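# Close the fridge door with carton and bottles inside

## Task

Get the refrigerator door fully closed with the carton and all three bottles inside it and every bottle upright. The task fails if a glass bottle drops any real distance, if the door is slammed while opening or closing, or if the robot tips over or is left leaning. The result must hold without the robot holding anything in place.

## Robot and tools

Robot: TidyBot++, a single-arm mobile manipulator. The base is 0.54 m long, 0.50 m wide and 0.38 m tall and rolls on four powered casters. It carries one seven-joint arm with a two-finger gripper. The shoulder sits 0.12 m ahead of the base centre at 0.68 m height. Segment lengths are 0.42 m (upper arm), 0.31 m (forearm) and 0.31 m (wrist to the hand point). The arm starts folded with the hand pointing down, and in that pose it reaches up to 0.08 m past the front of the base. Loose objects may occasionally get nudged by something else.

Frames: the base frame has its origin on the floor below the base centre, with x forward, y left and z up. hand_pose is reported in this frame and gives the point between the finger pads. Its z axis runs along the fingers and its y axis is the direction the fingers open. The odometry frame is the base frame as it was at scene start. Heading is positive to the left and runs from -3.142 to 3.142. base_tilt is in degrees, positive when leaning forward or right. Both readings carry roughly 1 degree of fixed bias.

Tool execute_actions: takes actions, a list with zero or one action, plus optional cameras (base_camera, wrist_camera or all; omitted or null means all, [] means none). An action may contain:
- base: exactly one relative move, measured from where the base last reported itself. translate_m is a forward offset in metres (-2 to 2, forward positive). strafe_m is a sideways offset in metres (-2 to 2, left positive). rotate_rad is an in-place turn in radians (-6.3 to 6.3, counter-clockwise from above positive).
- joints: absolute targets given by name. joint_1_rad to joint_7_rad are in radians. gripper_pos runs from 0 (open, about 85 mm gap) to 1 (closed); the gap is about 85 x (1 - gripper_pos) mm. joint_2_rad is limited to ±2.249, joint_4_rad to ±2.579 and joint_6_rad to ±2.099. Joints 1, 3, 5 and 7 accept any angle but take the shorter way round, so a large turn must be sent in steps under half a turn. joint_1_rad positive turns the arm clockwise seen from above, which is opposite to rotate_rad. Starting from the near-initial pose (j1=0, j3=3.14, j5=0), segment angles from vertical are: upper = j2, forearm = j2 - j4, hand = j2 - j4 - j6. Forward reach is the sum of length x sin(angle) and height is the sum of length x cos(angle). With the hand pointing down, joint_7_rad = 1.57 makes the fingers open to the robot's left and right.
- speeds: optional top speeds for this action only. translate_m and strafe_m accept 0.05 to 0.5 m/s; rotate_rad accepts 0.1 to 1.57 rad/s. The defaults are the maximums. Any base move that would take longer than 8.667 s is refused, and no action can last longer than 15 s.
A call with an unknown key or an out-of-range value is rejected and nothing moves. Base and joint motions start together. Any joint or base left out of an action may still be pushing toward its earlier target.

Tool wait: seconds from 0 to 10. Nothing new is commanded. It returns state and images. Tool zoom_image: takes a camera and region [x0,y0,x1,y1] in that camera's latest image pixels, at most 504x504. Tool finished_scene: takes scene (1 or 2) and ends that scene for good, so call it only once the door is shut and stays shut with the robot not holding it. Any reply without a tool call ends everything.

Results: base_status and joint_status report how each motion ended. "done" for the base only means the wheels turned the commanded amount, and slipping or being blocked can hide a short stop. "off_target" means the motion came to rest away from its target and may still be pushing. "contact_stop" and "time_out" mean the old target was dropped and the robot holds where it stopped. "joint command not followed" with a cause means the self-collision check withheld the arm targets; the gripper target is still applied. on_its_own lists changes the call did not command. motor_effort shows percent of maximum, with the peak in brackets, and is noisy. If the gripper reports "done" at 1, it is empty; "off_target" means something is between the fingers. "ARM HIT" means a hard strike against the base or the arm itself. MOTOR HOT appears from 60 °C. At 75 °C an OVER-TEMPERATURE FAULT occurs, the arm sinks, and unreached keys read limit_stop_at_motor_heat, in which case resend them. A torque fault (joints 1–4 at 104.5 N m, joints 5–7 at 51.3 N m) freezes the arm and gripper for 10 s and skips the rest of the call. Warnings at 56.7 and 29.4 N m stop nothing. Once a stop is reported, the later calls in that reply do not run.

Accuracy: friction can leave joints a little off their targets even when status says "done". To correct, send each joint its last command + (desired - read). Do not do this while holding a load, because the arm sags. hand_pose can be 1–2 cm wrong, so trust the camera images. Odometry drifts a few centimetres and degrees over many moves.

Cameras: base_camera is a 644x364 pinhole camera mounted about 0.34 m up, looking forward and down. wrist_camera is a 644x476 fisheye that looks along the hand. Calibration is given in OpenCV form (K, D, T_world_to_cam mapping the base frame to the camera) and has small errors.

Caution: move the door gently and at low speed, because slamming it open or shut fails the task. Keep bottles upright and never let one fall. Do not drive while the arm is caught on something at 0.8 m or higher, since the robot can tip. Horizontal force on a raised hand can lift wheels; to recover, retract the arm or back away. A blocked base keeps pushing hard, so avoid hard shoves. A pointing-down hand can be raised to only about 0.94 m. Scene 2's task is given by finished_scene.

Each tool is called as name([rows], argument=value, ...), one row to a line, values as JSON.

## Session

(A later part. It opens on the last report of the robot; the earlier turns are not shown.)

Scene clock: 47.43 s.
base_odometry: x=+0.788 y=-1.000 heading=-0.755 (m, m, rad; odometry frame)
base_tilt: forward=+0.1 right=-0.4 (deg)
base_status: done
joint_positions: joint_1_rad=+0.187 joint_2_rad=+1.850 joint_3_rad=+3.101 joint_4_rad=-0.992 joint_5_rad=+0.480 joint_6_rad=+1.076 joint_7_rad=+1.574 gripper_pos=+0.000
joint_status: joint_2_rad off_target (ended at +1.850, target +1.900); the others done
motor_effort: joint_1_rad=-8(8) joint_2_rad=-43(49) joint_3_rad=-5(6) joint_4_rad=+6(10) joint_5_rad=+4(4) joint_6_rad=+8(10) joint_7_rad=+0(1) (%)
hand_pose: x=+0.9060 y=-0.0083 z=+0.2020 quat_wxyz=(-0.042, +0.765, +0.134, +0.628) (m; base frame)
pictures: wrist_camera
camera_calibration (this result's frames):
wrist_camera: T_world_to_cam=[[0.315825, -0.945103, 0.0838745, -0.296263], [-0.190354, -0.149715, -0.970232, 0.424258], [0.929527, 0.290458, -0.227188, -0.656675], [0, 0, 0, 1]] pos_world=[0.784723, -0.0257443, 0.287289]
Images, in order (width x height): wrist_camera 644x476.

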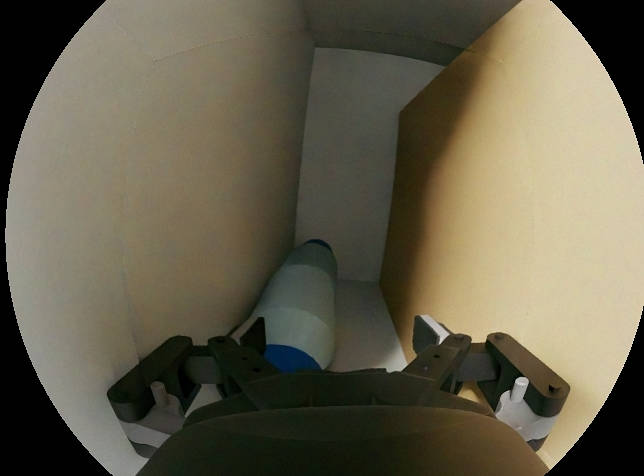

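execute_actions([
  {"base": {"translate_m": -0.1}, "joints": {"joint_2_rad": 1.93}, "speeds": {"translate_m": 0.08}},
], cameras=["wrist_camera"])

Scene clock: 49.30 s.
base_odometry: x=+0.715 y=-0.931 heading=-0.755 (m, m, rad; odometry frame)
base_tilt: forward=+0.0 right=-0.4 (deg)
base_status: done
joint_positions: joint_1_rad=+0.193 joint_2_rad=+1.906 joint_3_rad=+3.101 joint_4_rad=-0.995 joint_5_rad=+0.463 joint_6_rad=+1.076 joint_7_rad=+1.574 gripper_pos=+0.000
joint_status: all done
motor_effort: joint_1_rad=-2(19) joint_2_rad=-45(47) joint_3_rad=-3(7) joint_4_rad=+8(9) joint_5_rad=+0(13) joint_6_rad=+9(10) joint_7_rad=+0(1) (%)
hand_pose: x=+0.8782 y=-0.0120 z=+0.1585 quat_wxyz=(-0.045, +0.784, +0.119, +0.608) (m; base frame)
pictures: wrist_camera
camera_calibration (this result's frames):
wrist_camera: T_world_to_cam=[[0.298559, -0.953012, 0.0512868, -0.267108], [-0.248915, -0.129633, -0.959811, 0.426229], [0.92136, 0.273794, -0.275922, -0.624971], [0, 0, 0, 1]] pos_world=[0.761665, -0.0281906, 0.250355]
Images, in order (width x height): wrist_camera 644x476.

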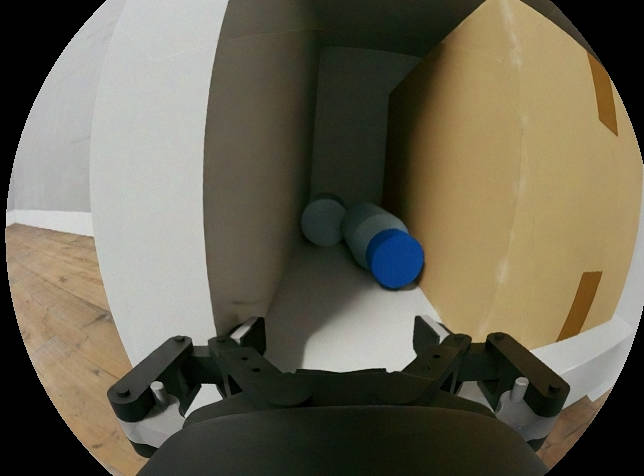

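execute_actions([
  {"joints": {"joint_2_rad": 1.78, "gripper_pos": 1.0}},
], cameras=[])

execute_actions([
  {"base": {"translate_m": 0.06}, "speeds": {"translate_m": 0.1}},
], cameras=["wrist_camera"])

Scene clock: 51.00 s.
base_odometry: x=+0.715 y=-0.931 heading=-0.755 (m, m, rad; odometry frame)
base_tilt: forward=+0.0 right=-0.3 (deg)
base_status: not commanded
joint_positions: joint_1_rad=+0.178 joint_2_rad=+1.776 joint_3_rad=+3.101 joint_4_rad=-1.008 joint_5_rad=+0.494 joint_6_rad=+1.076 joint_7_rad=+1.574 gripper_pos=+0.999
joint_status: all done
motor_effort: joint_1_rad=-4(11) joint_2_rad=-49(63) joint_3_rad=-4(10) joint_4_rad=+10(21) joint_5_rad=+0(6) joint_6_rad=+10(13) joint_7_rad=+0(1) (%)
hand_pose: x=+0.9320 y=-0.0022 z=+0.2533 quat_wxyz=(-0.040, +0.746, +0.149, +0.648) (m; base frame)
pictures: none
No camera images: the call's "cameras" was empty. Leave "cameras" out to get every camera's image.

Scene clock: 52.17 s.
base_odometry: x=+0.758 y=-0.973 heading=-0.755 (m, m, rad; odometry frame)
base_tilt: forward=+0.0 right=-0.4 (deg)
base_status: done
joint_positions: joint_1_rad=+0.170 joint_2_rad=+1.776 joint_3_rad=+3.101 joint_4_rad=-1.008 joint_5_rad=+0.494 joint_6_rad=+1.076 joint_7_rad=+1.574 gripper_pos=+0.999
joint_status: not commanded
motor_effort: joint_1_rad=+1(4) joint_2_rad=-50(52) joint_3_rad=-3(4) joint_4_rad=+10(12) joint_5_rad=-2(3) joint_6_rad=+9(10) joint_7_rad=+0(0) (%)
hand_pose: x=+0.9318 y=+0.0043 z=+0.2529 quat_wxyz=(-0.042, +0.746, +0.152, +0.648) (m; base frame)
pictures: wrist_camera
camera_calibration (this result's frames):
wrist_camera: T_world_to_cam=[[0.339498, -0.933412, 0.116119, -0.327052], [-0.131141, -0.169216, -0.976815, 0.427061], [0.93142, 0.316398, -0.179857, -0.686624], [0, 0, 0, 1]] pos_world=[0.806574, -0.015762, 0.331643]
Images, in order (width x height): wrist_camera 644x476.

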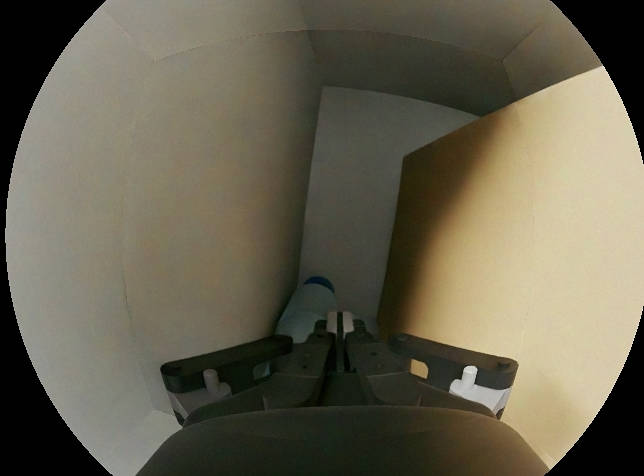

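Now push the carton to the right with joint 1.

execute_actions([
  {"joints": {"joint_1_rad": 0.32}},
], cameras=["wrist_camera"])

Scene clock: 53.87 s.
base_odometry: x=+0.758 y=-0.972 heading=-0.755 (m, m, rad; odometry frame)
base_tilt: forward=+0.1 right=-0.4 (deg)
base_status: not commanded
joint_positions: joint_1_rad=+0.255 joint_2_rad=+1.778 joint_3_rad=+3.094 joint_4_rad=-1.008 joint_5_rad=+0.519 joint_6_rad=+1.078 joint_7_rad=+1.574 gripper_pos=+0.999
joint_status: joint_1_rad off_target (ended at +0.255, target +0.320)
motor_effort: joint_1_rad=+13(18) joint_2_rad=-53(53) joint_3_rad=+1(3) joint_4_rad=+13(14) joint_5_rad=-8(13) joint_6_rad=+8(9) joint_7_rad=+0(1) (%)
hand_pose: x=+0.9279 y=-0.0560 z=+0.2523 quat_wxyz=(-0.021, +0.750, +0.128, +0.649) (m; base frame)
pictures: wrist_camera
camera_calibration (this result's frames):
wrist_camera: T_world_to_cam=[[0.27997, -0.952862, 0.116921, -0.327987], [-0.140801, -0.161231, -0.976821, 0.42518], [0.949627, 0.257018, -0.179304, -0.684324], [0, 0, 0, 1]] pos_world=[0.801545, -0.0680908, 0.330971]
Images, in order (width x height): wrist_camera 644x476.

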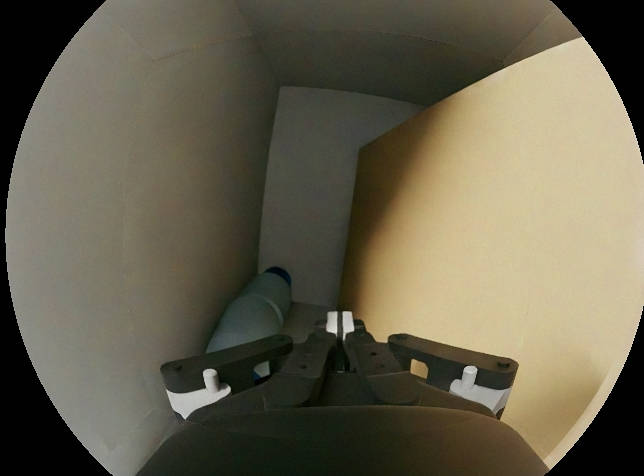

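execute_actions([
  {"joints": {"joint_1_rad": 0.42}},
], cameras=["wrist_camera"])

Scene clock: 54.90 s.
base_odometry: x=+0.758 y=-0.972 heading=-0.754 (m, m, rad; odometry frame)
base_tilt: forward=+0.0 right=-0.3 (deg)
base_status: not commanded
joint_positions: joint_1_rad=+0.272 joint_2_rad=+1.780 joint_3_rad=+3.079 joint_4_rad=-1.008 joint_5_rad=+0.549 joint_6_rad=+1.078 joint_7_rad=+1.574 gripper_pos=+0.999
joint_status: joint_1_rad off_target (ended at +0.272, target +0.420)
motor_effort: joint_1_rad=+25(24) joint_2_rad=-54(54) joint_3_rad=+4(3) joint_4_rad=+14(14) joint_5_rad=-14(14) joint_6_rad=+8(8) joint_7_rad=+0(0) (%)
hand_pose: x=+0.9260 y=-0.0578 z=+0.2526 quat_wxyz=(-0.026, +0.749, +0.130, +0.649) (m; base frame)
pictures: wrist_camera
camera_calibration (this result's frames):
wrist_camera: T_world_to_cam=[[0.287928, -0.950901, 0.113514, -0.335639], [-0.138214, -0.158555, -0.977628, 0.422885], [0.947626, 0.265797, -0.17708, -0.680193], [0, 0, 0, 1]] pos_world=[0.799656, -0.0713164, 0.331075]
Images, in order (width x height): wrist_camera 644x476.

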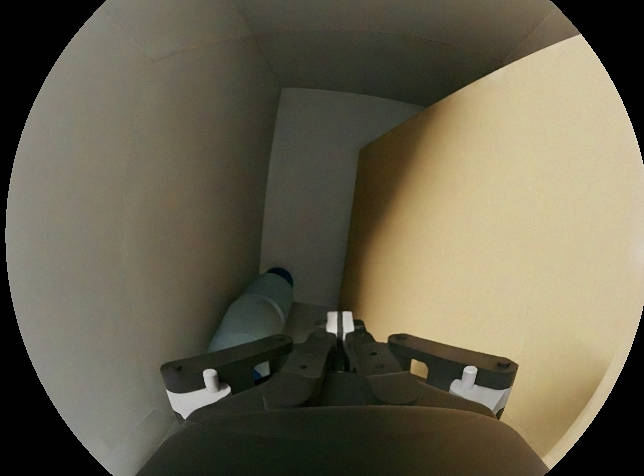

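execute_actions([
  {"base": {"translate_m": -0.15}, "joints": {"joint_1_rad": 0.2, "joint_3_rad": 3.1, "joint_5_rad": 0.5, "gripper_pos": 0.0}},
], cameras=["wrist_camera"])

Scene clock: 56.40 s.
base_odometry: x=+0.649 y=-0.869 heading=-0.754 (m, m, rad; odometry frame)
base_tilt: forward=+0.0 right=-0.3 (deg)
base_status: done
joint_positions: joint_1_rad=+0.209 joint_2_rad=+1.780 joint_3_rad=+3.092 joint_4_rad=-1.008 joint_5_rad=+0.524 joint_6_rad=+1.079 joint_7_rad=+1.574 gripper_pos=+0.000
joint_status: all done
motor_effort: joint_1_rad=+1(28) joint_2_rad=-50(55) joint_3_rad=-2(4) joint_4_rad=+11(13) joint_5_rad=-2(14) joint_6_rad=+9(9) joint_7_rad=+0(0) (%)
hand_pose: x=+0.9287 y=-0.0164 z=+0.2512 quat_wxyz=(-0.038, +0.746, +0.147, +0.648) (m; base frame)
pictures: wrist_camera
camera_calibration (this result's frames):
wrist_camera: T_world_to_cam=[[0.328323, -0.937369, 0.116381, -0.334924], [-0.133164, -0.167914, -0.976766, 0.423397], [0.935132, 0.305197, -0.179953, -0.681101], [0, 0, 0, 1]] pos_world=[0.803263, -0.0349827, 0.329972]
Images, in order (width x height): wrist_camera 644x476.

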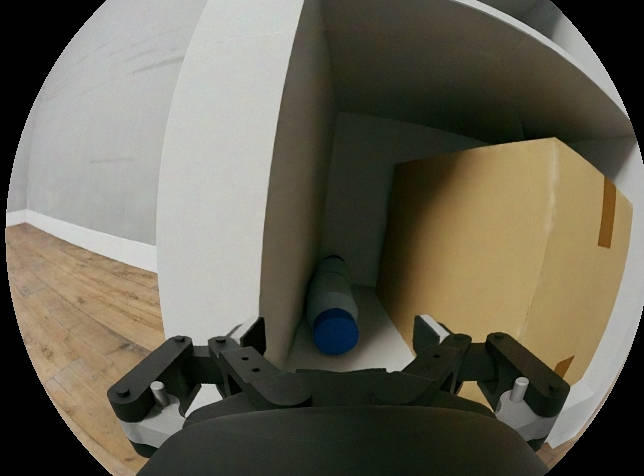

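execute_actions([
  {"joints": {"joint_1_rad": 0.25}},
], cameras=[])

execute_actions([
  {"base": {"translate_m": 0.09}, "speeds": {"translate_m": 0.15}},
], cameras=[])

execute_actions([
  {"base": {"translate_m": 0.09}, "joints": {"joint_1_rad": 0.16}, "speeds": {"translate_m": 0.1}},
], cameras=["wrist_camera"])

Scene clock: 57.47 s.
base_odometry: x=+0.649 y=-0.869 heading=-0.754 (m, m, rad; odometry frame)
base_tilt: forward=+0.1 right=-0.4 (deg)
base_status: not commanded
joint_positions: joint_1_rad=+0.240 joint_2_rad=+1.780 joint_3_rad=+3.092 joint_4_rad=-1.008 joint_5_rad=+0.524 joint_6_rad=+1.079 joint_7_rad=+1.574 gripper_pos=+0.000
joint_status: all done
motor_effort: joint_1_rad=+1(3) joint_2_rad=-50(50) joint_3_rad=-3(3) joint_4_rad=+11(10) joint_5_rad=-2(3) joint_6_rad=+9(9) joint_7_rad=+0(0) (%)
hand_pose: x=+0.9278 y=-0.0421 z=+0.2512 quat_wxyz=(-0.028, +0.749, +0.135, +0.648) (m; base frame)
pictures: none
No camera images: the call's "cameras" was empty. Leave "cameras" out to get every camera's image.

Scene clock: 58.70 s.
base_odometry: x=+0.714 y=-0.931 heading=-0.755 (m, m, rad; odometry frame)
base_tilt: forward=+0.0 right=-0.3 (deg)
base_status: done
joint_positions: joint_1_rad=+0.240 joint_2_rad=+1.780 joint_3_rad=+3.092 joint_4_rad=-1.008 joint_5_rad=+0.524 joint_6_rad=+1.079 joint_7_rad=+1.574 gripper_pos=+0.000
joint_status: not commanded
motor_effort: joint_1_rad=+1(1) joint_2_rad=-49(52) joint_3_rad=-3(4) joint_4_rad=+10(11) joint_5_rad=-2(3) joint_6_rad=+9(9) joint_7_rad=+0(0) (%)
hand_pose: x=+0.9278 y=-0.0422 z=+0.2512 quat_wxyz=(-0.028, +0.749, +0.135, +0.648) (m; base frame)
pictures: none
No camera images: the call's "cameras" was empty. Leave "cameras" out to get every camera's image.

Scene clock: 60.17 s.
base_odometry: x=+0.780 y=-0.993 heading=-0.753 (m, m, rad; odometry frame)
base_tilt: forward=+0.1 right=-0.3 (deg)
base_status: done
joint_positions: joint_1_rad=+0.179 joint_2_rad=+1.780 joint_3_rad=+3.093 joint_4_rad=-1.008 joint_5_rad=+0.513 joint_6_rad=+1.079 joint_7_rad=+1.574 gripper_pos=+0.000
joint_status: all done
motor_effort: joint_1_rad=+0(9) joint_2_rad=-49(53) joint_3_rad=-3(7) joint_4_rad=+10(12) joint_5_rad=-2(5) joint_6_rad=+10(11) joint_7_rad=+0(0) (%)
hand_pose: x=+0.9297 y=+0.0041 z=+0.2515 quat_wxyz=(-0.045, +0.745, +0.153, +0.648) (m; base frame)
pictures: wrist_camera
camera_calibration (this result's frames):
wrist_camera: T_world_to_cam=[[0.345571, -0.931543, 0.113173, -0.331284], [-0.129964, -0.166952, -0.977362, 0.424363], [0.929349, 0.32304, -0.178761, -0.683239], [0, 0, 0, 1]] pos_world=[0.804602, -0.0170441, 0.330112]
Images, in order (width x height): wrist_camera 644x476.

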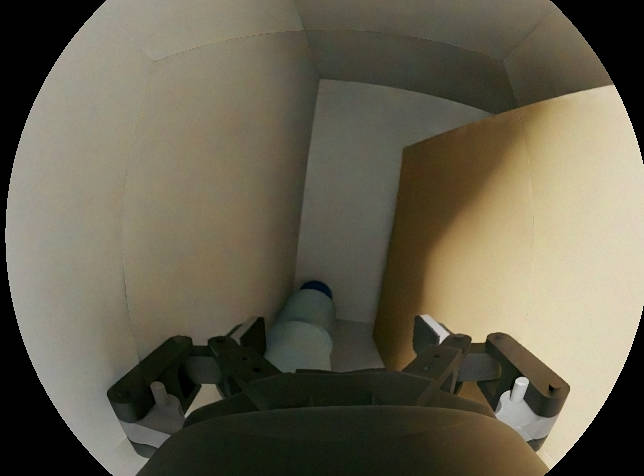

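execute_actions([
  {"joints": {"joint_2_rad": 1.95, "joint_1_rad": 0.13}},
], cameras=["wrist_camera"])

Scene clock: 61.43 s.
base_odometry: x=+0.780 y=-0.993 heading=-0.754 (m, m, rad; odometry frame)
base_tilt: forward=+0.0 right=-0.3 (deg)
base_status: not commanded
joint_positions: joint_1_rad=+0.191 joint_2_rad=+1.897 joint_3_rad=+3.097 joint_4_rad=-0.994 joint_5_rad=+0.472 joint_6_rad=+1.080 joint_7_rad=+1.574 gripper_pos=+0.000
joint_status: joint_1_rad off_target (ended at +0.191, target +0.130); joint_2_rad off_target (ended at +1.897, target +1.950)
motor_effort: joint_1_rad=-13(13) joint_2_rad=-40(50) joint_3_rad=-6(6) joint_4_rad=+5(10) joint_5_rad=+7(8) joint_6_rad=+8(10) joint_7_rad=+1(1) (%)
hand_pose: x=+0.8831 y=-0.0082 z=+0.1668 quat_wxyz=(-0.047, +0.779, +0.123, +0.613) (m; base frame)
pictures: wrist_camera
camera_calibration (this result's frames):
wrist_camera: T_world_to_cam=[[0.306651, -0.950221, 0.0551765, -0.273192], [-0.234855, -0.131714, -0.963065, 0.424032], [0.922393, 0.282367, -0.263554, -0.631138], [0, 0, 0, 1]] pos_world=[0.765518, -0.02553, 0.257105]
Images, in order (width x height): wrist_camera 644x476.

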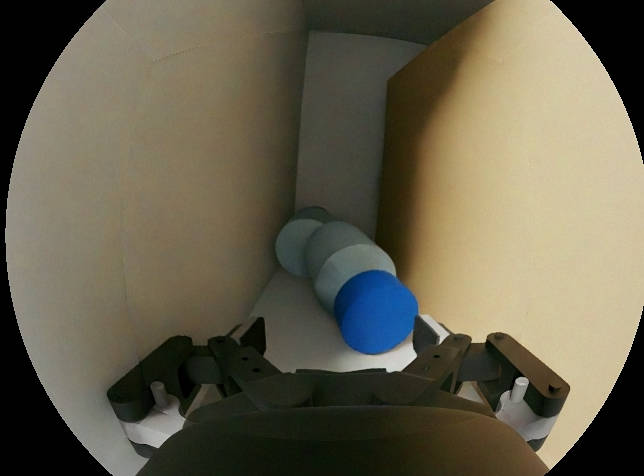

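execute_actions([
  {"joints": {"gripper_pos": 1.0, "joint_1_rad": 0.2, "joint_2_rad": 1.9}},
], cameras=["wrist_camera"])

Scene clock: 62.60 s.
base_odometry: x=+0.780 y=-0.993 heading=-0.754 (m, m, rad; odometry frame)
base_tilt: forward=+0.1 right=-0.3 (deg)
base_status: not commanded
joint_positions: joint_1_rad=+0.188 joint_2_rad=+1.902 joint_3_rad=+3.097 joint_4_rad=-0.994 joint_5_rad=+0.472 joint_6_rad=+1.080 joint_7_rad=+1.574 gripper_pos=+0.999
joint_status: all done
motor_effort: joint_1_rad=+0(13) joint_2_rad=-47(48) joint_3_rad=-3(6) joint_4_rad=+9(10) joint_5_rad=-2(5) joint_6_rad=+9(9) joint_7_rad=+0(1) (%)
hand_pose: x=+0.8807 y=-0.0057 z=+0.1632 quat_wxyz=(-0.048, +0.781, +0.124, +0.611) (m; base frame)
pictures: wrist_camera
camera_calibration (this result's frames):
wrist_camera: T_world_to_cam=[[0.309513, -0.949427, 0.0528185, -0.271924], [-0.239109, -0.13147, -0.962051, 0.423872], [0.920342, 0.285138, -0.267709, -0.628066], [0, 0, 0, 1]] pos_world=[0.763551, -0.0233599, 0.254011]
Images, in order (width x height): wrist_camera 644x476.

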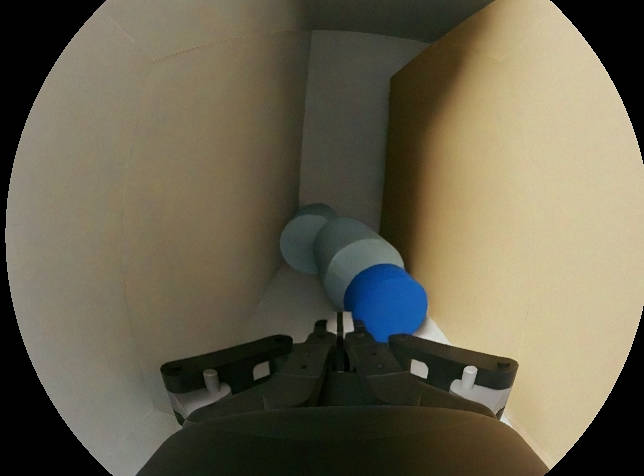

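execute_actions([
  {"base": {"translate_m": -0.12}, "joints": {"joint_1_rad": 0.0, "joint_2_rad": 1.43, "joint_3_rad": 3.1, "joint_4_rad": -1.23, "joint_5_rad": 0.03, "joint_6_rad": 0.26, "joint_7_rad": 2.2, "gripper_pos": 0.0}},
], cameras=[])

execute_actions([
  {"base": {"translate_m": 0.12}, "speeds": {"translate_m": 0.15}},
])

Scene clock: 65.40 s.
base_odometry: x=+0.693 y=-0.910 heading=-0.753 (m, m, rad; odometry frame)
base_tilt: forward=+0.0 right=-0.4 (deg)
base_status: done
joint_positions: joint_1_rad=+0.045 joint_2_rad=+1.446 joint_3_rad=+3.104 joint_4_rad=-1.205 joint_5_rad=+0.053 joint_6_rad=+0.291 joint_7_rad=+2.155 gripper_pos=+0.000
joint_status: joint_1_rad off_target (ended at +0.045, target +0.000); the others done
motor_effort: joint_1_rad=-4(9) joint_2_rad=-51(53) joint_3_rad=-4(9) joint_4_rad=+11(15) joint_5_rad=+0(1) joint_6_rad=+6(10) joint_7_rad=+0(2) (%)
hand_pose: x=+0.9039 y=-0.0088 z=+0.2370 quat_wxyz=(+0.103, +0.885, +0.267, +0.367) (m; base frame)
pictures: none
No camera images: the call's "cameras" was empty. Leave "cameras" out to get every camera's image.

Scene clock: 67.00 s.
base_odometry: x=+0.780 y=-0.992 heading=-0.751 (m, m, rad; odometry frame)
base_tilt: forward=+0.1 right=-0.3 (deg)
base_status: done
joint_positions: joint_1_rad=+0.033 joint_2_rad=+1.415 joint_3_rad=+3.123 joint_4_rad=-1.218 joint_5_rad=+0.050 joint_6_rad=+0.236 joint_7_rad=+2.166 gripper_pos=+0.000
joint_status: not commanded
motor_effort: joint_1_rad=-5(14) joint_2_rad=-51(63) joint_3_rad=-3(10) joint_4_rad=+11(26) joint_5_rad=+0(1) joint_6_rad=+6(16) joint_7_rad=+1(2) (%)
hand_pose: x=+0.8986 y=-0.0107 z=+0.2438 quat_wxyz=(+0.107, +0.888, +0.280, +0.348) (m; base frame)
pictures: base_camera, wrist_camera
camera_calibration (this result's frames):
wrist_camera: T_world_to_cam=[[0.461184, -0.822123, 0.333802, -0.489948], [-0.6138, -0.567255, -0.549065, 0.736412], [0.640749, 0.0483325, -0.766227, -0.251332], [0, 0, 0, 1]] pos_world=[0.839006, 0.027083, 0.375305]
Images, in order (width x height): base_camera 644x364, wrist_camera 644x476.

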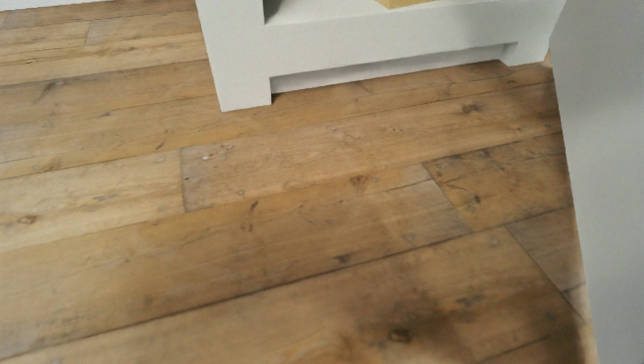

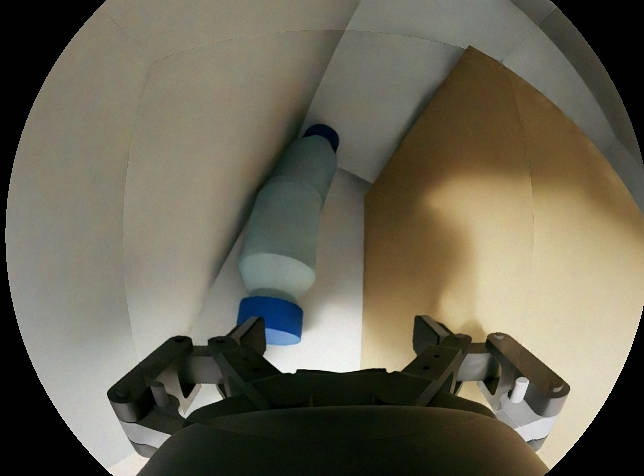

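execute_actions([
  {"joints": {"joint_1_rad": -0.03, "joint_2_rad": 1.66, "joint_4_rad": -0.8, "joint_6_rad": 0.06}},
], cameras=["wrist_camera"])

Scene clock: 69.30 s.
base_odometry: x=+0.780 y=-0.992 heading=-0.752 (m, m, rad; odometry frame)
base_tilt: forward=+0.0 right=-0.4 (deg)
base_status: not commanded
joint_positions: joint_1_rad=+0.019 joint_2_rad=+1.599 joint_3_rad=+3.123 joint_4_rad=-0.836 joint_5_rad=+0.050 joint_6_rad=+0.093 joint_7_rad=+2.166 gripper_pos=+0.000
joint_status: joint_1_rad off_target (ended at +0.019, target -0.030); joint_2_rad off_target (ended at +1.599, target +1.660); the others done
motor_effort: joint_1_rad=-9(12) joint_2_rad=-46(54) joint_3_rad=-4(5) joint_4_rad=+17(17) joint_5_rad=-2(2) joint_6_rad=+7(7) joint_7_rad=+0(1) (%)
hand_pose: x=+0.9667 y=-0.0046 z=+0.2140 quat_wxyz=(+0.117, +0.877, +0.281, +0.371) (m; base frame)
pictures: wrist_camera
camera_calibration (this result's frames):
wrist_camera: T_world_to_cam=[[0.447357, -0.816799, 0.364296, -0.499552], [-0.579532, -0.574986, -0.577524, 0.738202], [0.681186, 0.0472382, -0.730585, -0.364792], [0, 0, 0, 1]] pos_world=[0.89978, 0.0336541, 0.341803]
Images, in order (width x height): wrist_camera 644x476.

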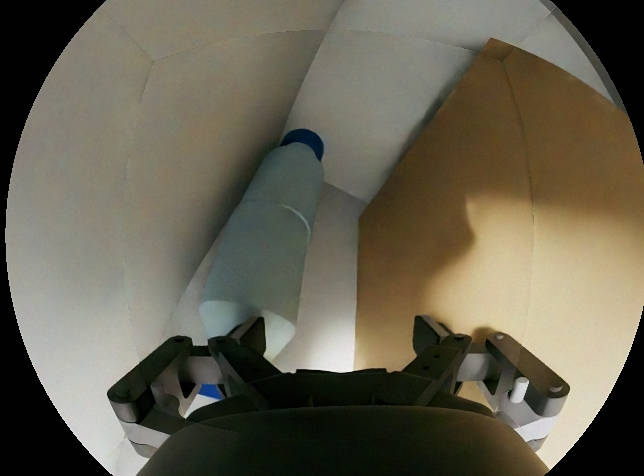

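execute_actions([
  {"base": {"translate_m": -0.15}, "joints": {"joint_1_rad": 0.02}, "speeds": {"translate_m": 0.08}},
], cameras=["wrist_camera"])

Scene clock: 71.77 s.
base_odometry: x=+0.670 y=-0.890 heading=-0.751 (m, m, rad; odometry frame)
base_tilt: forward=+0.0 right=-0.4 (deg)
base_status: done
joint_positions: joint_1_rad=+0.034 joint_2_rad=+1.638 joint_3_rad=+3.112 joint_4_rad=-0.800 joint_5_rad=+0.050 joint_6_rad=+0.093 joint_7_rad=+2.166 gripper_pos=+0.000
joint_status: all done
motor_effort: joint_1_rad=-1(11) joint_2_rad=-55(56) joint_3_rad=-2(6) joint_4_rad=+14(16) joint_5_rad=-1(1) joint_6_rad=+7(7) joint_7_rad=+0(1) (%)
hand_pose: x=+0.9647 y=-0.0135 z=+0.1968 quat_wxyz=(+0.115, +0.881, +0.272, +0.370) (m; base frame)
pictures: wrist_camera
camera_calibration (this result's frames):
wrist_camera: T_world_to_cam=[[0.434118, -0.828258, 0.354301, -0.485063], [-0.590652, -0.558655, -0.582267, 0.733947], [0.680199, 0.043504, -0.731735, -0.374446], [0, 0, 0, 1]] pos_world=[0.89878, 0.0245553, 0.325216]
Images, in order (width x height): wrist_camera 644x476.

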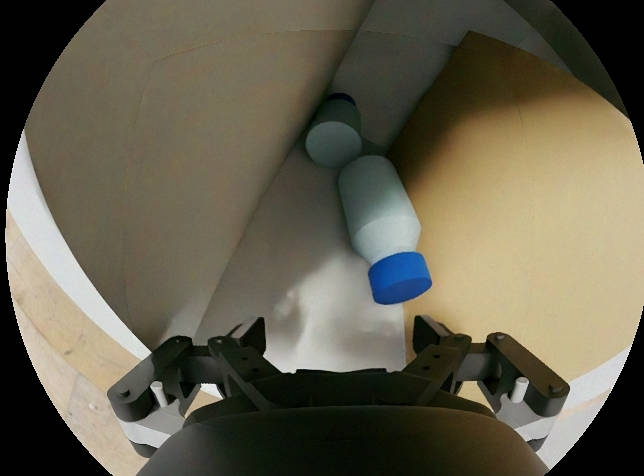

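execute_actions([
  {"base": {"translate_m": -0.1}, "joints": {"joint_1_rad": 0.0, "joint_2_rad": 0.5, "joint_3_rad": 3.1, "joint_4_rad": -2.0, "joint_6_rad": 0.9, "joint_7_rad": 1.57, "gripper_pos": 1.0}},
], cameras=[])

execute_actions([
  {"base": {"rotate_rad": -0.9}, "speeds": {"rotate_rad": 0.25}},
])

Scene clock: 74.83 s.
base_odometry: x=+0.597 y=-0.821 heading=-0.750 (m, m, rad; odometry frame)
base_tilt: forward=+0.0 right=-0.3 (deg)
base_status: done
joint_positions: joint_1_rad=+0.021 joint_2_rad=+0.513 joint_3_rad=+3.112 joint_4_rad=-1.979 joint_5_rad=+0.050 joint_6_rad=+0.868 joint_7_rad=+1.619 gripper_pos=+0.999
joint_status: all done
motor_effort: joint_1_rad=+1(5) joint_2_rad=-36(61) joint_3_rad=-1(4) joint_4_rad=+15(16) joint_5_rad=-1(1) joint_6_rad=+9(10) joint_7_rad=+0(0) (%)
hand_pose: x=+0.8257 y=+0.0148 z=+0.7815 quat_wxyz=(+0.007, +0.725, +0.039, +0.688) (m; base frame)
pictures: none
No camera images: the call's "cameras" was empty. Leave "cameras" out to get every camera's image.

Scene clock: 81.90 s.
base_odometry: x=+0.597 y=-0.821 heading=-1.641 (m, m, rad; odometry frame)
base_tilt: forward=+0.0 right=-0.4 (deg)
base_status: rotate_rad time_out (by the wheels' count: -0.891 of -0.900)
joint_positions: joint_1_rad=-0.067 joint_2_rad=+0.502 joint_3_rad=+3.047 joint_4_rad=-2.010 joint_5_rad=+0.066 joint_6_rad=+0.869 joint_7_rad=+1.619 gripper_pos=+0.999
joint_status: not commanded
motor_effort: joint_1_rad=+15(17) joint_2_rad=-32(36) joint_3_rad=+10(11) joint_4_rad=+20(21) joint_5_rad=-10(12) joint_6_rad=+9(9) joint_7_rad=+0(1) (%)
hand_pose: x=+0.8056 y=+0.1171 z=+0.7766 quat_wxyz=(-0.056, +0.725, +0.089, +0.680) (m; base frame)
pictures: base_camera, wrist_camera
camera_calibration (this result's frames):
wrist_camera: T_world_to_cam=[[0.266289, -0.96344, 0.0295697, -0.110057], [-0.0743955, -0.0511289, -0.995917, 0.896461], [0.961018, 0.263002, -0.0852906, -0.601582], [0, 0, 0, 1]] pos_world=[0.674131, 0.0980193, 0.844746]
Images, in order (width x height): base_camera 644x364, wrist_camera 644x476.

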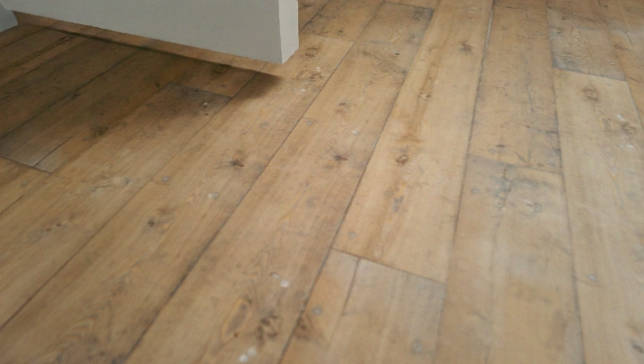

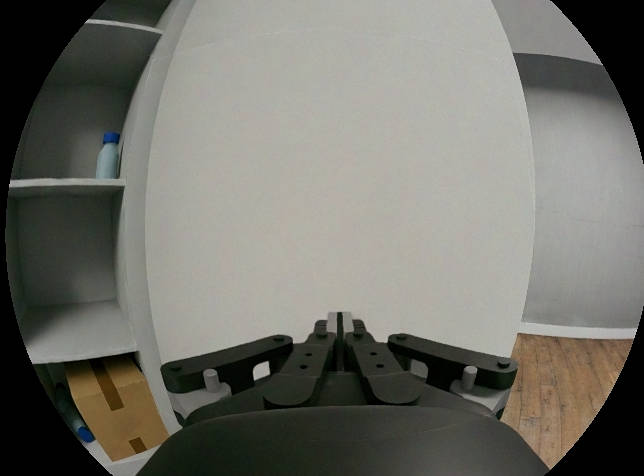

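execute_actions([
  {"base": {"rotate_rad": 1.22}, "joints": {"joint_1_rad": 0.0, "joint_3_rad": 3.1, "joint_5_rad": 0.03, "joint_6_rad": 0.3}},
], cameras=[])

execute_actions([
  {"base": {"strafe_m": -0.39}},
])

Scene clock: 84.53 s.
base_odometry: x=+0.597 y=-0.821 heading=-0.421 (m, m, rad; odometry frame)
base_tilt: forward=+0.0 right=-0.4 (deg)
base_status: done
joint_positions: joint_1_rad=-0.009 joint_2_rad=+0.500 joint_3_rad=+3.096 joint_4_rad=-2.002 joint_5_rad=+0.053 joint_6_rad=+0.316 joint_7_rad=+1.619 gripper_pos=+0.999
joint_status: all done
motor_effort: joint_1_rad=+1(11) joint_2_rad=-34(37) joint_3_rad=+0(7) joint_4_rad=+14(20) joint_5_rad=-2(6) joint_6_rad=+8(9) joint_7_rad=+0(0) (%)
hand_pose: x=+0.7608 y=+0.0390 z=+0.6198 quat_wxyz=(-0.006, +0.886, +0.064, +0.460) (m; base frame)
pictures: none
No camera images: the call's "cameras" was empty. Leave "cameras" out to get every camera's image.

Scene clock: 86.67 s.
base_odometry: x=+0.438 y=-1.178 heading=-0.421 (m, m, rad; odometry frame)
base_tilt: forward=+0.1 right=-0.3 (deg)
base_status: done
joint_positions: joint_1_rad=+0.000 joint_2_rad=+0.500 joint_3_rad=+3.096 joint_4_rad=-2.002 joint_5_rad=+0.053 joint_6_rad=+0.316 joint_7_rad=+1.619 gripper_pos=+0.999
joint_status: not commanded
motor_effort: joint_1_rad=+1(4) joint_2_rad=-33(35) joint_3_rad=+0(2) joint_4_rad=+14(15) joint_5_rad=-1(1) joint_6_rad=+7(8) joint_7_rad=+0(0) (%)
hand_pose: x=+0.7611 y=+0.0334 z=+0.6198 quat_wxyz=(-0.004, +0.886, +0.060, +0.460) (m; base frame)
pictures: base_camera, wrist_camera
camera_calibration (this result's frames):
wrist_camera: T_world_to_cam=[[0.156691, -0.987626, 0.00649048, -0.0756242], [-0.582257, -0.0976816, -0.807115, 1.00374], [0.797762, 0.122688, -0.590358, -0.108184], [0, 0, 0, 1]] pos_world=[0.682589, 0.0366312, 0.746756]
Images, in order (width x height): base_camera 644x364, wrist_camera 644x476.

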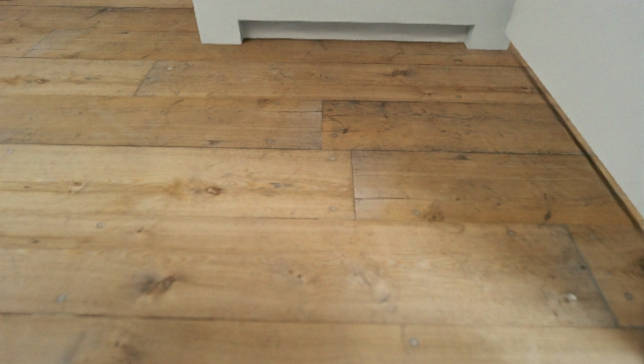

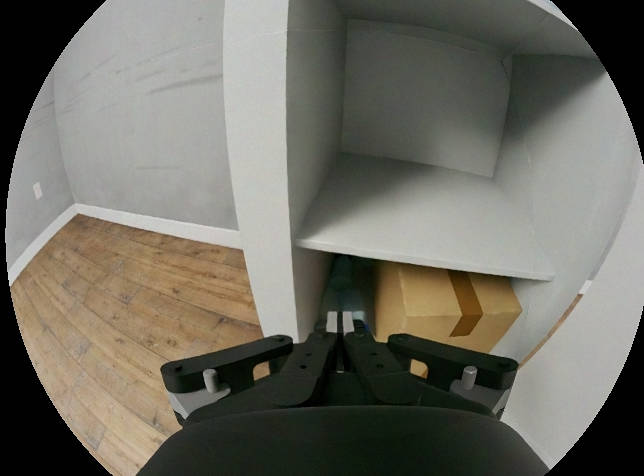

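execute_actions([
  {"base": {"strafe_m": 0.06}, "joints": {"joint_2_rad": 1.8, "joint_4_rad": -1.65, "joint_6_rad": 1.72, "joint_7_rad": 1.57, "gripper_pos": 0.0}},
], cameras=[])

execute_actions([
  {"base": {"translate_m": 0.22}},
], cameras=["wrist_camera"])

Scene clock: 89.60 s.
base_odometry: x=+0.463 y=-1.123 heading=-0.422 (m, m, rad; odometry frame)
base_tilt: forward=+0.0 right=-0.3 (deg)
base_status: done
joint_positions: joint_1_rad=-0.004 joint_2_rad=+1.786 joint_3_rad=+3.096 joint_4_rad=-1.673 joint_5_rad=+0.053 joint_6_rad=+1.686 joint_7_rad=+1.619 gripper_pos=+0.000
joint_status: all done
motor_effort: joint_1_rad=+1(4) joint_2_rad=-38(47) joint_3_rad=-2(1) joint_4_rad=+1(15) joint_5_rad=-1(0) joint_6_rad=+9(9) joint_7_rad=+0(0) (%)
hand_pose: x=+0.7365 y=+0.0338 z=+0.2321 quat_wxyz=(-0.022, +0.774, +0.016, +0.633) (m; base frame)
pictures: none
No camera images: the call's "cameras" was empty. Leave "cameras" out to get every camera's image.

Scene clock: 91.30 s.
base_odometry: x=+0.664 y=-1.213 heading=-0.423 (m, m, rad; odometry frame)
base_tilt: forward=+0.1 right=-0.4 (deg)
base_status: done
joint_positions: joint_1_rad=-0.003 joint_2_rad=+1.789 joint_3_rad=+3.096 joint_4_rad=-1.664 joint_5_rad=+0.053 joint_6_rad=+1.686 joint_7_rad=+1.619 gripper_pos=+0.000
joint_status: not commanded
motor_effort: joint_1_rad=+1(2) joint_2_rad=-39(40) joint_3_rad=-1(2) joint_4_rad=+1(0) joint_5_rad=+0(0) joint_6_rad=+9(10) joint_7_rad=+0(0) (%)
hand_pose: x=+0.7387 y=+0.0336 z=+0.2328 quat_wxyz=(-0.022, +0.772, +0.016, +0.635) (m; base frame)
pictures: wrist_camera
camera_calibration (this result's frames):
wrist_camera: T_world_to_cam=[[0.113506, -0.99301, -0.0323738, -0.0283198], [-0.207379, 0.00818729, -0.978226, 0.437704], [0.971653, 0.117749, -0.205, -0.536851], [0, 0, 0, 1]] pos_world=[0.615618, 0.031508, 0.317202]
Images, in order (width x height): wrist_camera 644x476.

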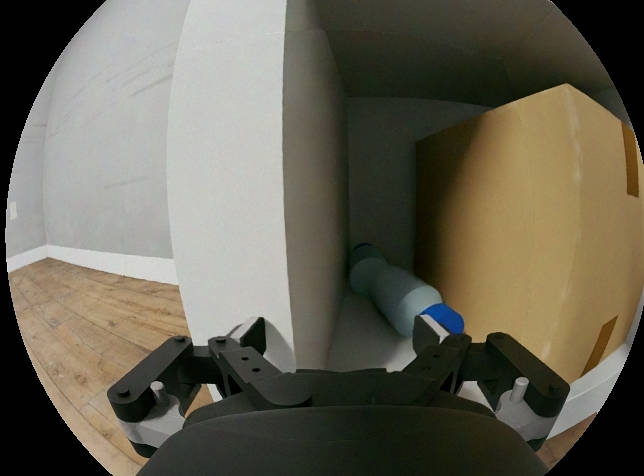

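execute_actions([
  {"base": {"strafe_m": -0.056}},
], cameras=[])

execute_actions([
  {"base": {"translate_m": 0.14}, "speeds": {"translate_m": 0.15}},
], cameras=["wrist_camera"])

Scene clock: 93.67 s.
base_odometry: x=+0.641 y=-1.265 heading=-0.422 (m, m, rad; odometry frame)
base_tilt: forward=+0.0 right=-0.4 (deg)
base_status: done
joint_positions: joint_1_rad=+0.004 joint_2_rad=+1.789 joint_3_rad=+3.096 joint_4_rad=-1.664 joint_5_rad=+0.053 joint_6_rad=+1.686 joint_7_rad=+1.619 gripper_pos=+0.000
joint_status: not commanded
motor_effort: joint_1_rad=+1(5) joint_2_rad=-39(40) joint_3_rad=-1(2) joint_4_rad=+1(1) joint_5_rad=+0(1) joint_6_rad=+9(9) joint_7_rad=+0(0) (%)
hand_pose: x=+0.7390 y=+0.0288 z=+0.2328 quat_wxyz=(-0.019, +0.772, +0.013, +0.635) (m; base frame)
pictures: none
No camera images: the call's "cameras" was empty. Leave "cameras" out to get every camera's image.

Scene clock: 95.27 s.
base_odometry: x=+0.769 y=-1.322 heading=-0.423 (m, m, rad; odometry frame)
base_tilt: forward=+0.1 right=-0.4 (deg)
base_status: done
joint_positions: joint_1_rad=+0.004 joint_2_rad=+1.790 joint_3_rad=+3.096 joint_4_rad=-1.664 joint_5_rad=+0.053 joint_6_rad=+1.687 joint_7_rad=+1.619 gripper_pos=+0.000
joint_status: not commanded
motor_effort: joint_1_rad=+0(3) joint_2_rad=-39(41) joint_3_rad=-1(2) joint_4_rad=+1(2) joint_5_rad=+0(0) joint_6_rad=+9(10) joint_7_rad=+0(0) (%)
hand_pose: x=+0.7385 y=+0.0288 z=+0.2322 quat_wxyz=(-0.019, +0.772, +0.013, +0.635) (m; base frame)
pictures: wrist_camera
camera_calibration (this result's frames):
wrist_camera: T_world_to_cam=[[0.105778, -0.993861, -0.0324155, -0.0273335], [-0.207563, 0.0098126, -0.978173, 0.437177], [0.972486, 0.110198, -0.205251, -0.536576], [0, 0, 0, 1]] pos_world=[0.615445, 0.0276737, 0.316616]
Images, in order (width x height): wrist_camera 644x476.

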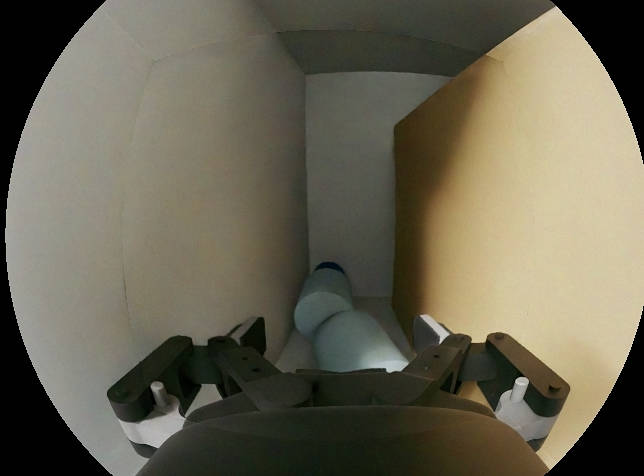

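Fingers are above the bottle on both sides. Descend vertically.

execute_actions([
  {"joints": {"joint_2_rad": 1.95, "joint_4_rad": -1.45, "joint_6_rad": 1.66}},
], cameras=["wrist_camera"])

Scene clock: 96.87 s.
base_odometry: x=+0.769 y=-1.322 heading=-0.423 (m, m, rad; odometry frame)
base_tilt: forward=+0.0 right=-0.4 (deg)
base_status: not commanded
joint_positions: joint_1_rad=+0.004 joint_2_rad=+1.932 joint_3_rad=+3.096 joint_4_rad=-1.469 joint_5_rad=+0.049 joint_6_rad=+1.687 joint_7_rad=+1.619 gripper_pos=+0.000
joint_status: all done
motor_effort: joint_1_rad=+1(3) joint_2_rad=-39(38) joint_3_rad=-1(2) joint_4_rad=+1(2) joint_5_rad=+0(2) joint_6_rad=+9(9) joint_7_rad=+0(1) (%)
hand_pose: x=+0.7406 y=+0.0249 z=+0.1866 quat_wxyz=(-0.014, +0.755, +0.010, +0.656) (m; base frame)
pictures: wrist_camera
camera_calibration (this result's frames):
wrist_camera: T_world_to_cam=[[0.0952278, -0.995183, -0.0232957, -0.0267858], [-0.155305, 0.00826272, -0.987832, 0.356181], [0.983266, 0.097687, -0.15377, -0.564831], [0, 0, 0, 1]] pos_world=[0.613246, 0.0255768, 0.264369]
Images, in order (width x height): wrist_camera 644x476.

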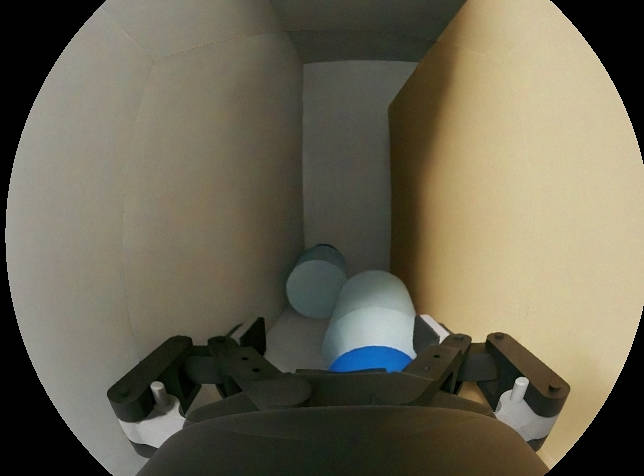

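The bottle is now between the fingers. Close.

execute_actions([
  {"joints": {"gripper_pos": 1.0}},
], cameras=["wrist_camera"])

Scene clock: 98.00 s.
base_odometry: x=+0.768 y=-1.322 heading=-0.423 (m, m, rad; odometry frame)
base_tilt: forward=+0.0 right=-0.3 (deg)
base_status: not commanded
joint_positions: joint_1_rad=+0.004 joint_2_rad=+1.922 joint_3_rad=+3.096 joint_4_rad=-1.468 joint_5_rad=+0.047 joint_6_rad=+1.701 joint_7_rad=+1.619 gripper_pos=+0.999
joint_status: all done
motor_effort: joint_1_rad=+1(2) joint_2_rad=-32(40) joint_3_rad=-1(2) joint_4_rad=+2(3) joint_5_rad=-1(1) joint_6_rad=+0(9) joint_7_rad=+0(0) (%)
hand_pose: x=+0.7462 y=+0.0243 z=+0.1971 quat_wxyz=(-0.013, +0.747, +0.010, +0.665) (m; base frame)
pictures: wrist_camera
camera_calibration (this result's frames):
wrist_camera: T_world_to_cam=[[0.0937626, -0.995374, -0.0209581, -0.0270162], [-0.131255, 0.00850856, -0.991312, 0.35021], [0.986905, 0.0956988, -0.12985, -0.576053], [0, 0, 0, 1]] pos_world=[0.61701, 0.0252566, 0.2718]
Images, in order (width x height): wrist_camera 644x476.

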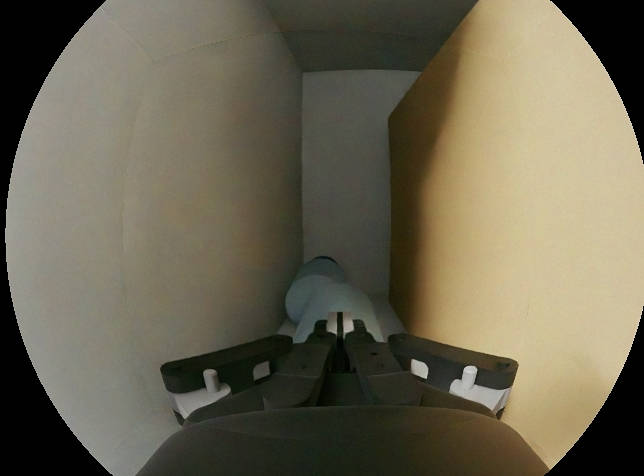

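execute_actions([
  {"joints": {"gripper_pos": 0.0}},
], cameras=[])

execute_actions([
  {"joints": {"joint_2_rad": 2.02, "joint_4_rad": -1.38, "joint_6_rad": 1.62}},
], cameras=["wrist_camera"])

Scene clock: 99.23 s.
base_odometry: x=+0.768 y=-1.322 heading=-0.423 (m, m, rad; odometry frame)
base_tilt: forward=+0.1 right=-0.4 (deg)
base_status: not commanded
joint_positions: joint_1_rad=+0.004 joint_2_rad=+1.932 joint_3_rad=+3.096 joint_4_rad=-1.465 joint_5_rad=+0.047 joint_6_rad=+1.695 joint_7_rad=+1.619 gripper_pos=+0.000
joint_status: all done
motor_effort: joint_1_rad=+1(1) joint_2_rad=-39(38) joint_3_rad=-1(1) joint_4_rad=+2(3) joint_5_rad=-1(2) joint_6_rad=+9(9) joint_7_rad=+0(0) (%)
hand_pose: x=+0.7424 y=+0.0243 z=+0.1900 quat_wxyz=(-0.013, +0.751, +0.010, +0.660) (m; base frame)
pictures: none
No camera images: the call's "cameras" was empty. Leave "cameras" out to get every camera's image.

Scene clock: 100.20 s.
base_odometry: x=+0.768 y=-1.322 heading=-0.423 (m, m, rad; odometry frame)
base_tilt: forward=+0.0 right=-0.4 (deg)
base_status: not commanded
joint_positions: joint_1_rad=+0.004 joint_2_rad=+2.011 joint_3_rad=+3.096 joint_4_rad=-1.396 joint_5_rad=+0.047 joint_6_rad=+1.651 joint_7_rad=+1.619 gripper_pos=+0.000
joint_status: all done
motor_effort: joint_1_rad=+0(1) joint_2_rad=-37(39) joint_3_rad=-1(1) joint_4_rad=+2(3) joint_5_rad=+0(0) joint_6_rad=+9(11) joint_7_rad=+0(0) (%)
hand_pose: x=+0.7234 y=+0.0240 z=+0.1432 quat_wxyz=(-0.012, +0.769, +0.010, +0.639) (m; base frame)
pictures: wrist_camera
camera_calibration (this result's frames):
wrist_camera: T_world_to_cam=[[0.0918629, -0.995464, -0.0247528, -0.0243763], [-0.196768, 0.00622099, -0.98043, 0.339673], [0.976137, 0.0949357, -0.195304, -0.543324], [0, 0, 0, 1]] pos_world=[0.599435, 0.025202, 0.226309]
Images, in order (width x height): wrist_camera 644x476.

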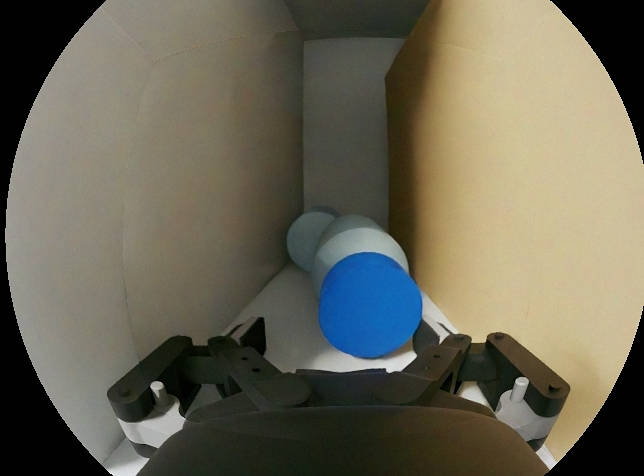

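execute_actions([
  {"base": {"translate_m": 0.04}, "speeds": {"translate_m": 0.08}},
], cameras=["wrist_camera"])

Scene clock: 101.30 s.
base_odometry: x=+0.805 y=-1.339 heading=-0.423 (m, m, rad; odometry frame)
base_tilt: forward=+0.1 right=-0.4 (deg)
base_status: done
joint_positions: joint_1_rad=+0.004 joint_2_rad=+2.013 joint_3_rad=+3.096 joint_4_rad=-1.395 joint_5_rad=+0.047 joint_6_rad=+1.651 joint_7_rad=+1.619 gripper_pos=+0.000
joint_status: not commanded
motor_effort: joint_1_rad=+1(3) joint_2_rad=-37(39) joint_3_rad=-1(2) joint_4_rad=+2(3) joint_5_rad=+0(0) joint_6_rad=+9(10) joint_7_rad=+0(0) (%)
hand_pose: x=+0.7230 y=+0.0240 z=+0.1426 quat_wxyz=(-0.012, +0.769, +0.010, +0.639) (m; base frame)
pictures: wrist_camera
camera_calibration (this result's frames):
wrist_camera: T_world_to_cam=[[0.0918183, -0.995467, -0.0247801, -0.0243308], [-0.197205, 0.0062141, -0.980343, 0.339347], [0.976053, 0.0949001, -0.195741, -0.54294], [0, 0, 0, 1]] pos_world=[0.599093, 0.0251957, 0.225798]
Images, in order (width x height): wrist_camera 644x476.

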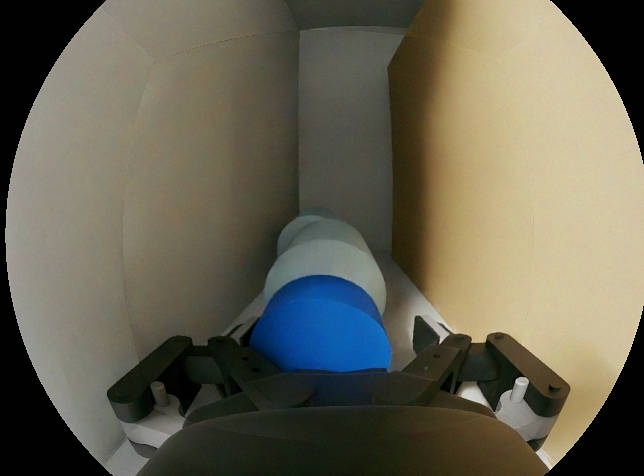

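execute_actions([
  {"joints": {"gripper_pos": 1.0}},
], cameras=["wrist_camera"])

Scene clock: 102.50 s.
base_odometry: x=+0.805 y=-1.339 heading=-0.423 (m, m, rad; odometry frame)
base_tilt: forward=+0.1 right=-0.4 (deg)
base_status: not commanded
joint_positions: joint_1_rad=+0.004 joint_2_rad=+2.013 joint_3_rad=+3.096 joint_4_rad=-1.395 joint_5_rad=+0.047 joint_6_rad=+1.651 joint_7_rad=+1.619 gripper_pos=+0.424
joint_status: gripper_pos off_target (ended at +0.424, target +1.000)
motor_effort: joint_1_rad=+1(1) joint_2_rad=-37(39) joint_3_rad=-1(1) joint_4_rad=+2(3) joint_5_rad=+0(0) joint_6_rad=+10(10) joint_7_rad=+0(0) (%)
hand_pose: x=+0.7229 y=+0.0240 z=+0.1425 quat_wxyz=(-0.012, +0.769, +0.010, +0.639) (m; base frame)
pictures: wrist_camera
camera_calibration (this result's frames):
wrist_camera: T_world_to_cam=[[0.0918143, -0.995467, -0.0248047, -0.0243162], [-0.197459, 0.00621441, -0.980291, 0.339363], [0.976002, 0.0949026, -0.195994, -0.542783], [0, 0, 0, 1]] pos_world=[0.599001, 0.0251966, 0.225689]
Images, in order (width x height): wrist_camera 644x476.

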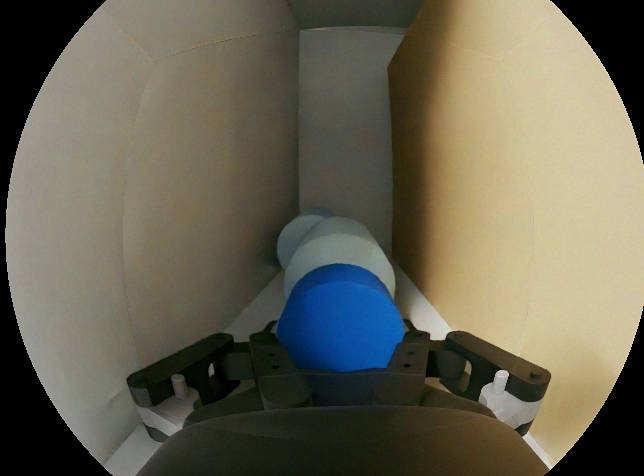

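execute_actions([
  {"base": {"translate_m": -0.3}, "joints": {"gripper_pos": 1.0}, "speeds": {"translate_m": 0.12}},
])

Scene clock: 105.73 s.
base_odometry: x=+0.531 y=-1.216 heading=-0.423 (m, m, rad; odometry frame)
base_tilt: forward=+0.0 right=-0.4 (deg)
base_status: done
joint_positions: joint_1_rad=+0.004 joint_2_rad=+2.039 joint_3_rad=+3.096 joint_4_rad=-1.391 joint_5_rad=+0.047 joint_6_rad=+1.630 joint_7_rad=+1.619 gripper_pos=+0.424
joint_status: gripper_pos off_target (ended at +0.424, target +1.000)
motor_effort: joint_1_rad=+1(1) joint_2_rad=-40(43) joint_3_rad=-1(1) joint_4_rad=+3(4) joint_5_rad=+0(0) joint_6_rad=+13(13) joint_7_rad=+0(0) (%)
hand_pose: x=+0.7088 y=+0.0243 z=+0.1213 quat_wxyz=(-0.013, +0.783, +0.010, +0.622) (m; base frame)
pictures: base_camera, wrist_camera
camera_calibration (this result's frames):
wrist_camera: T_world_to_cam=[[0.0916437, -0.995389, -0.0283286, -0.0226896], [-0.239806, 0.00555039, -0.970805, 0.344685], [0.966486, 0.0957615, -0.238192, -0.521301], [0, 0, 0, 1]] pos_world=[0.588567, 0.0254224, 0.20981]
Images, in order (width x height): base_camera 644x364, wrist_camera 644x476.

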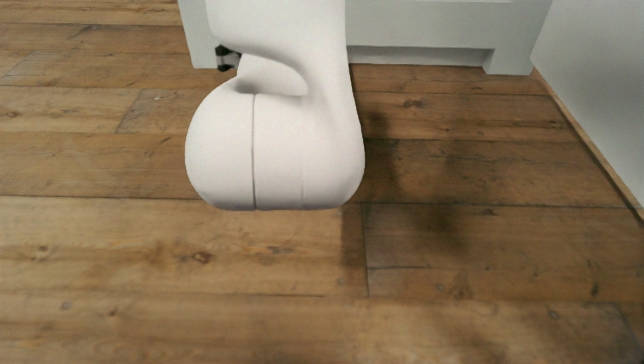

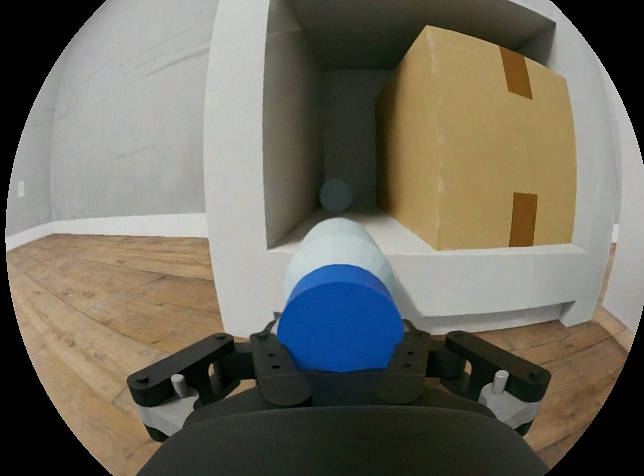

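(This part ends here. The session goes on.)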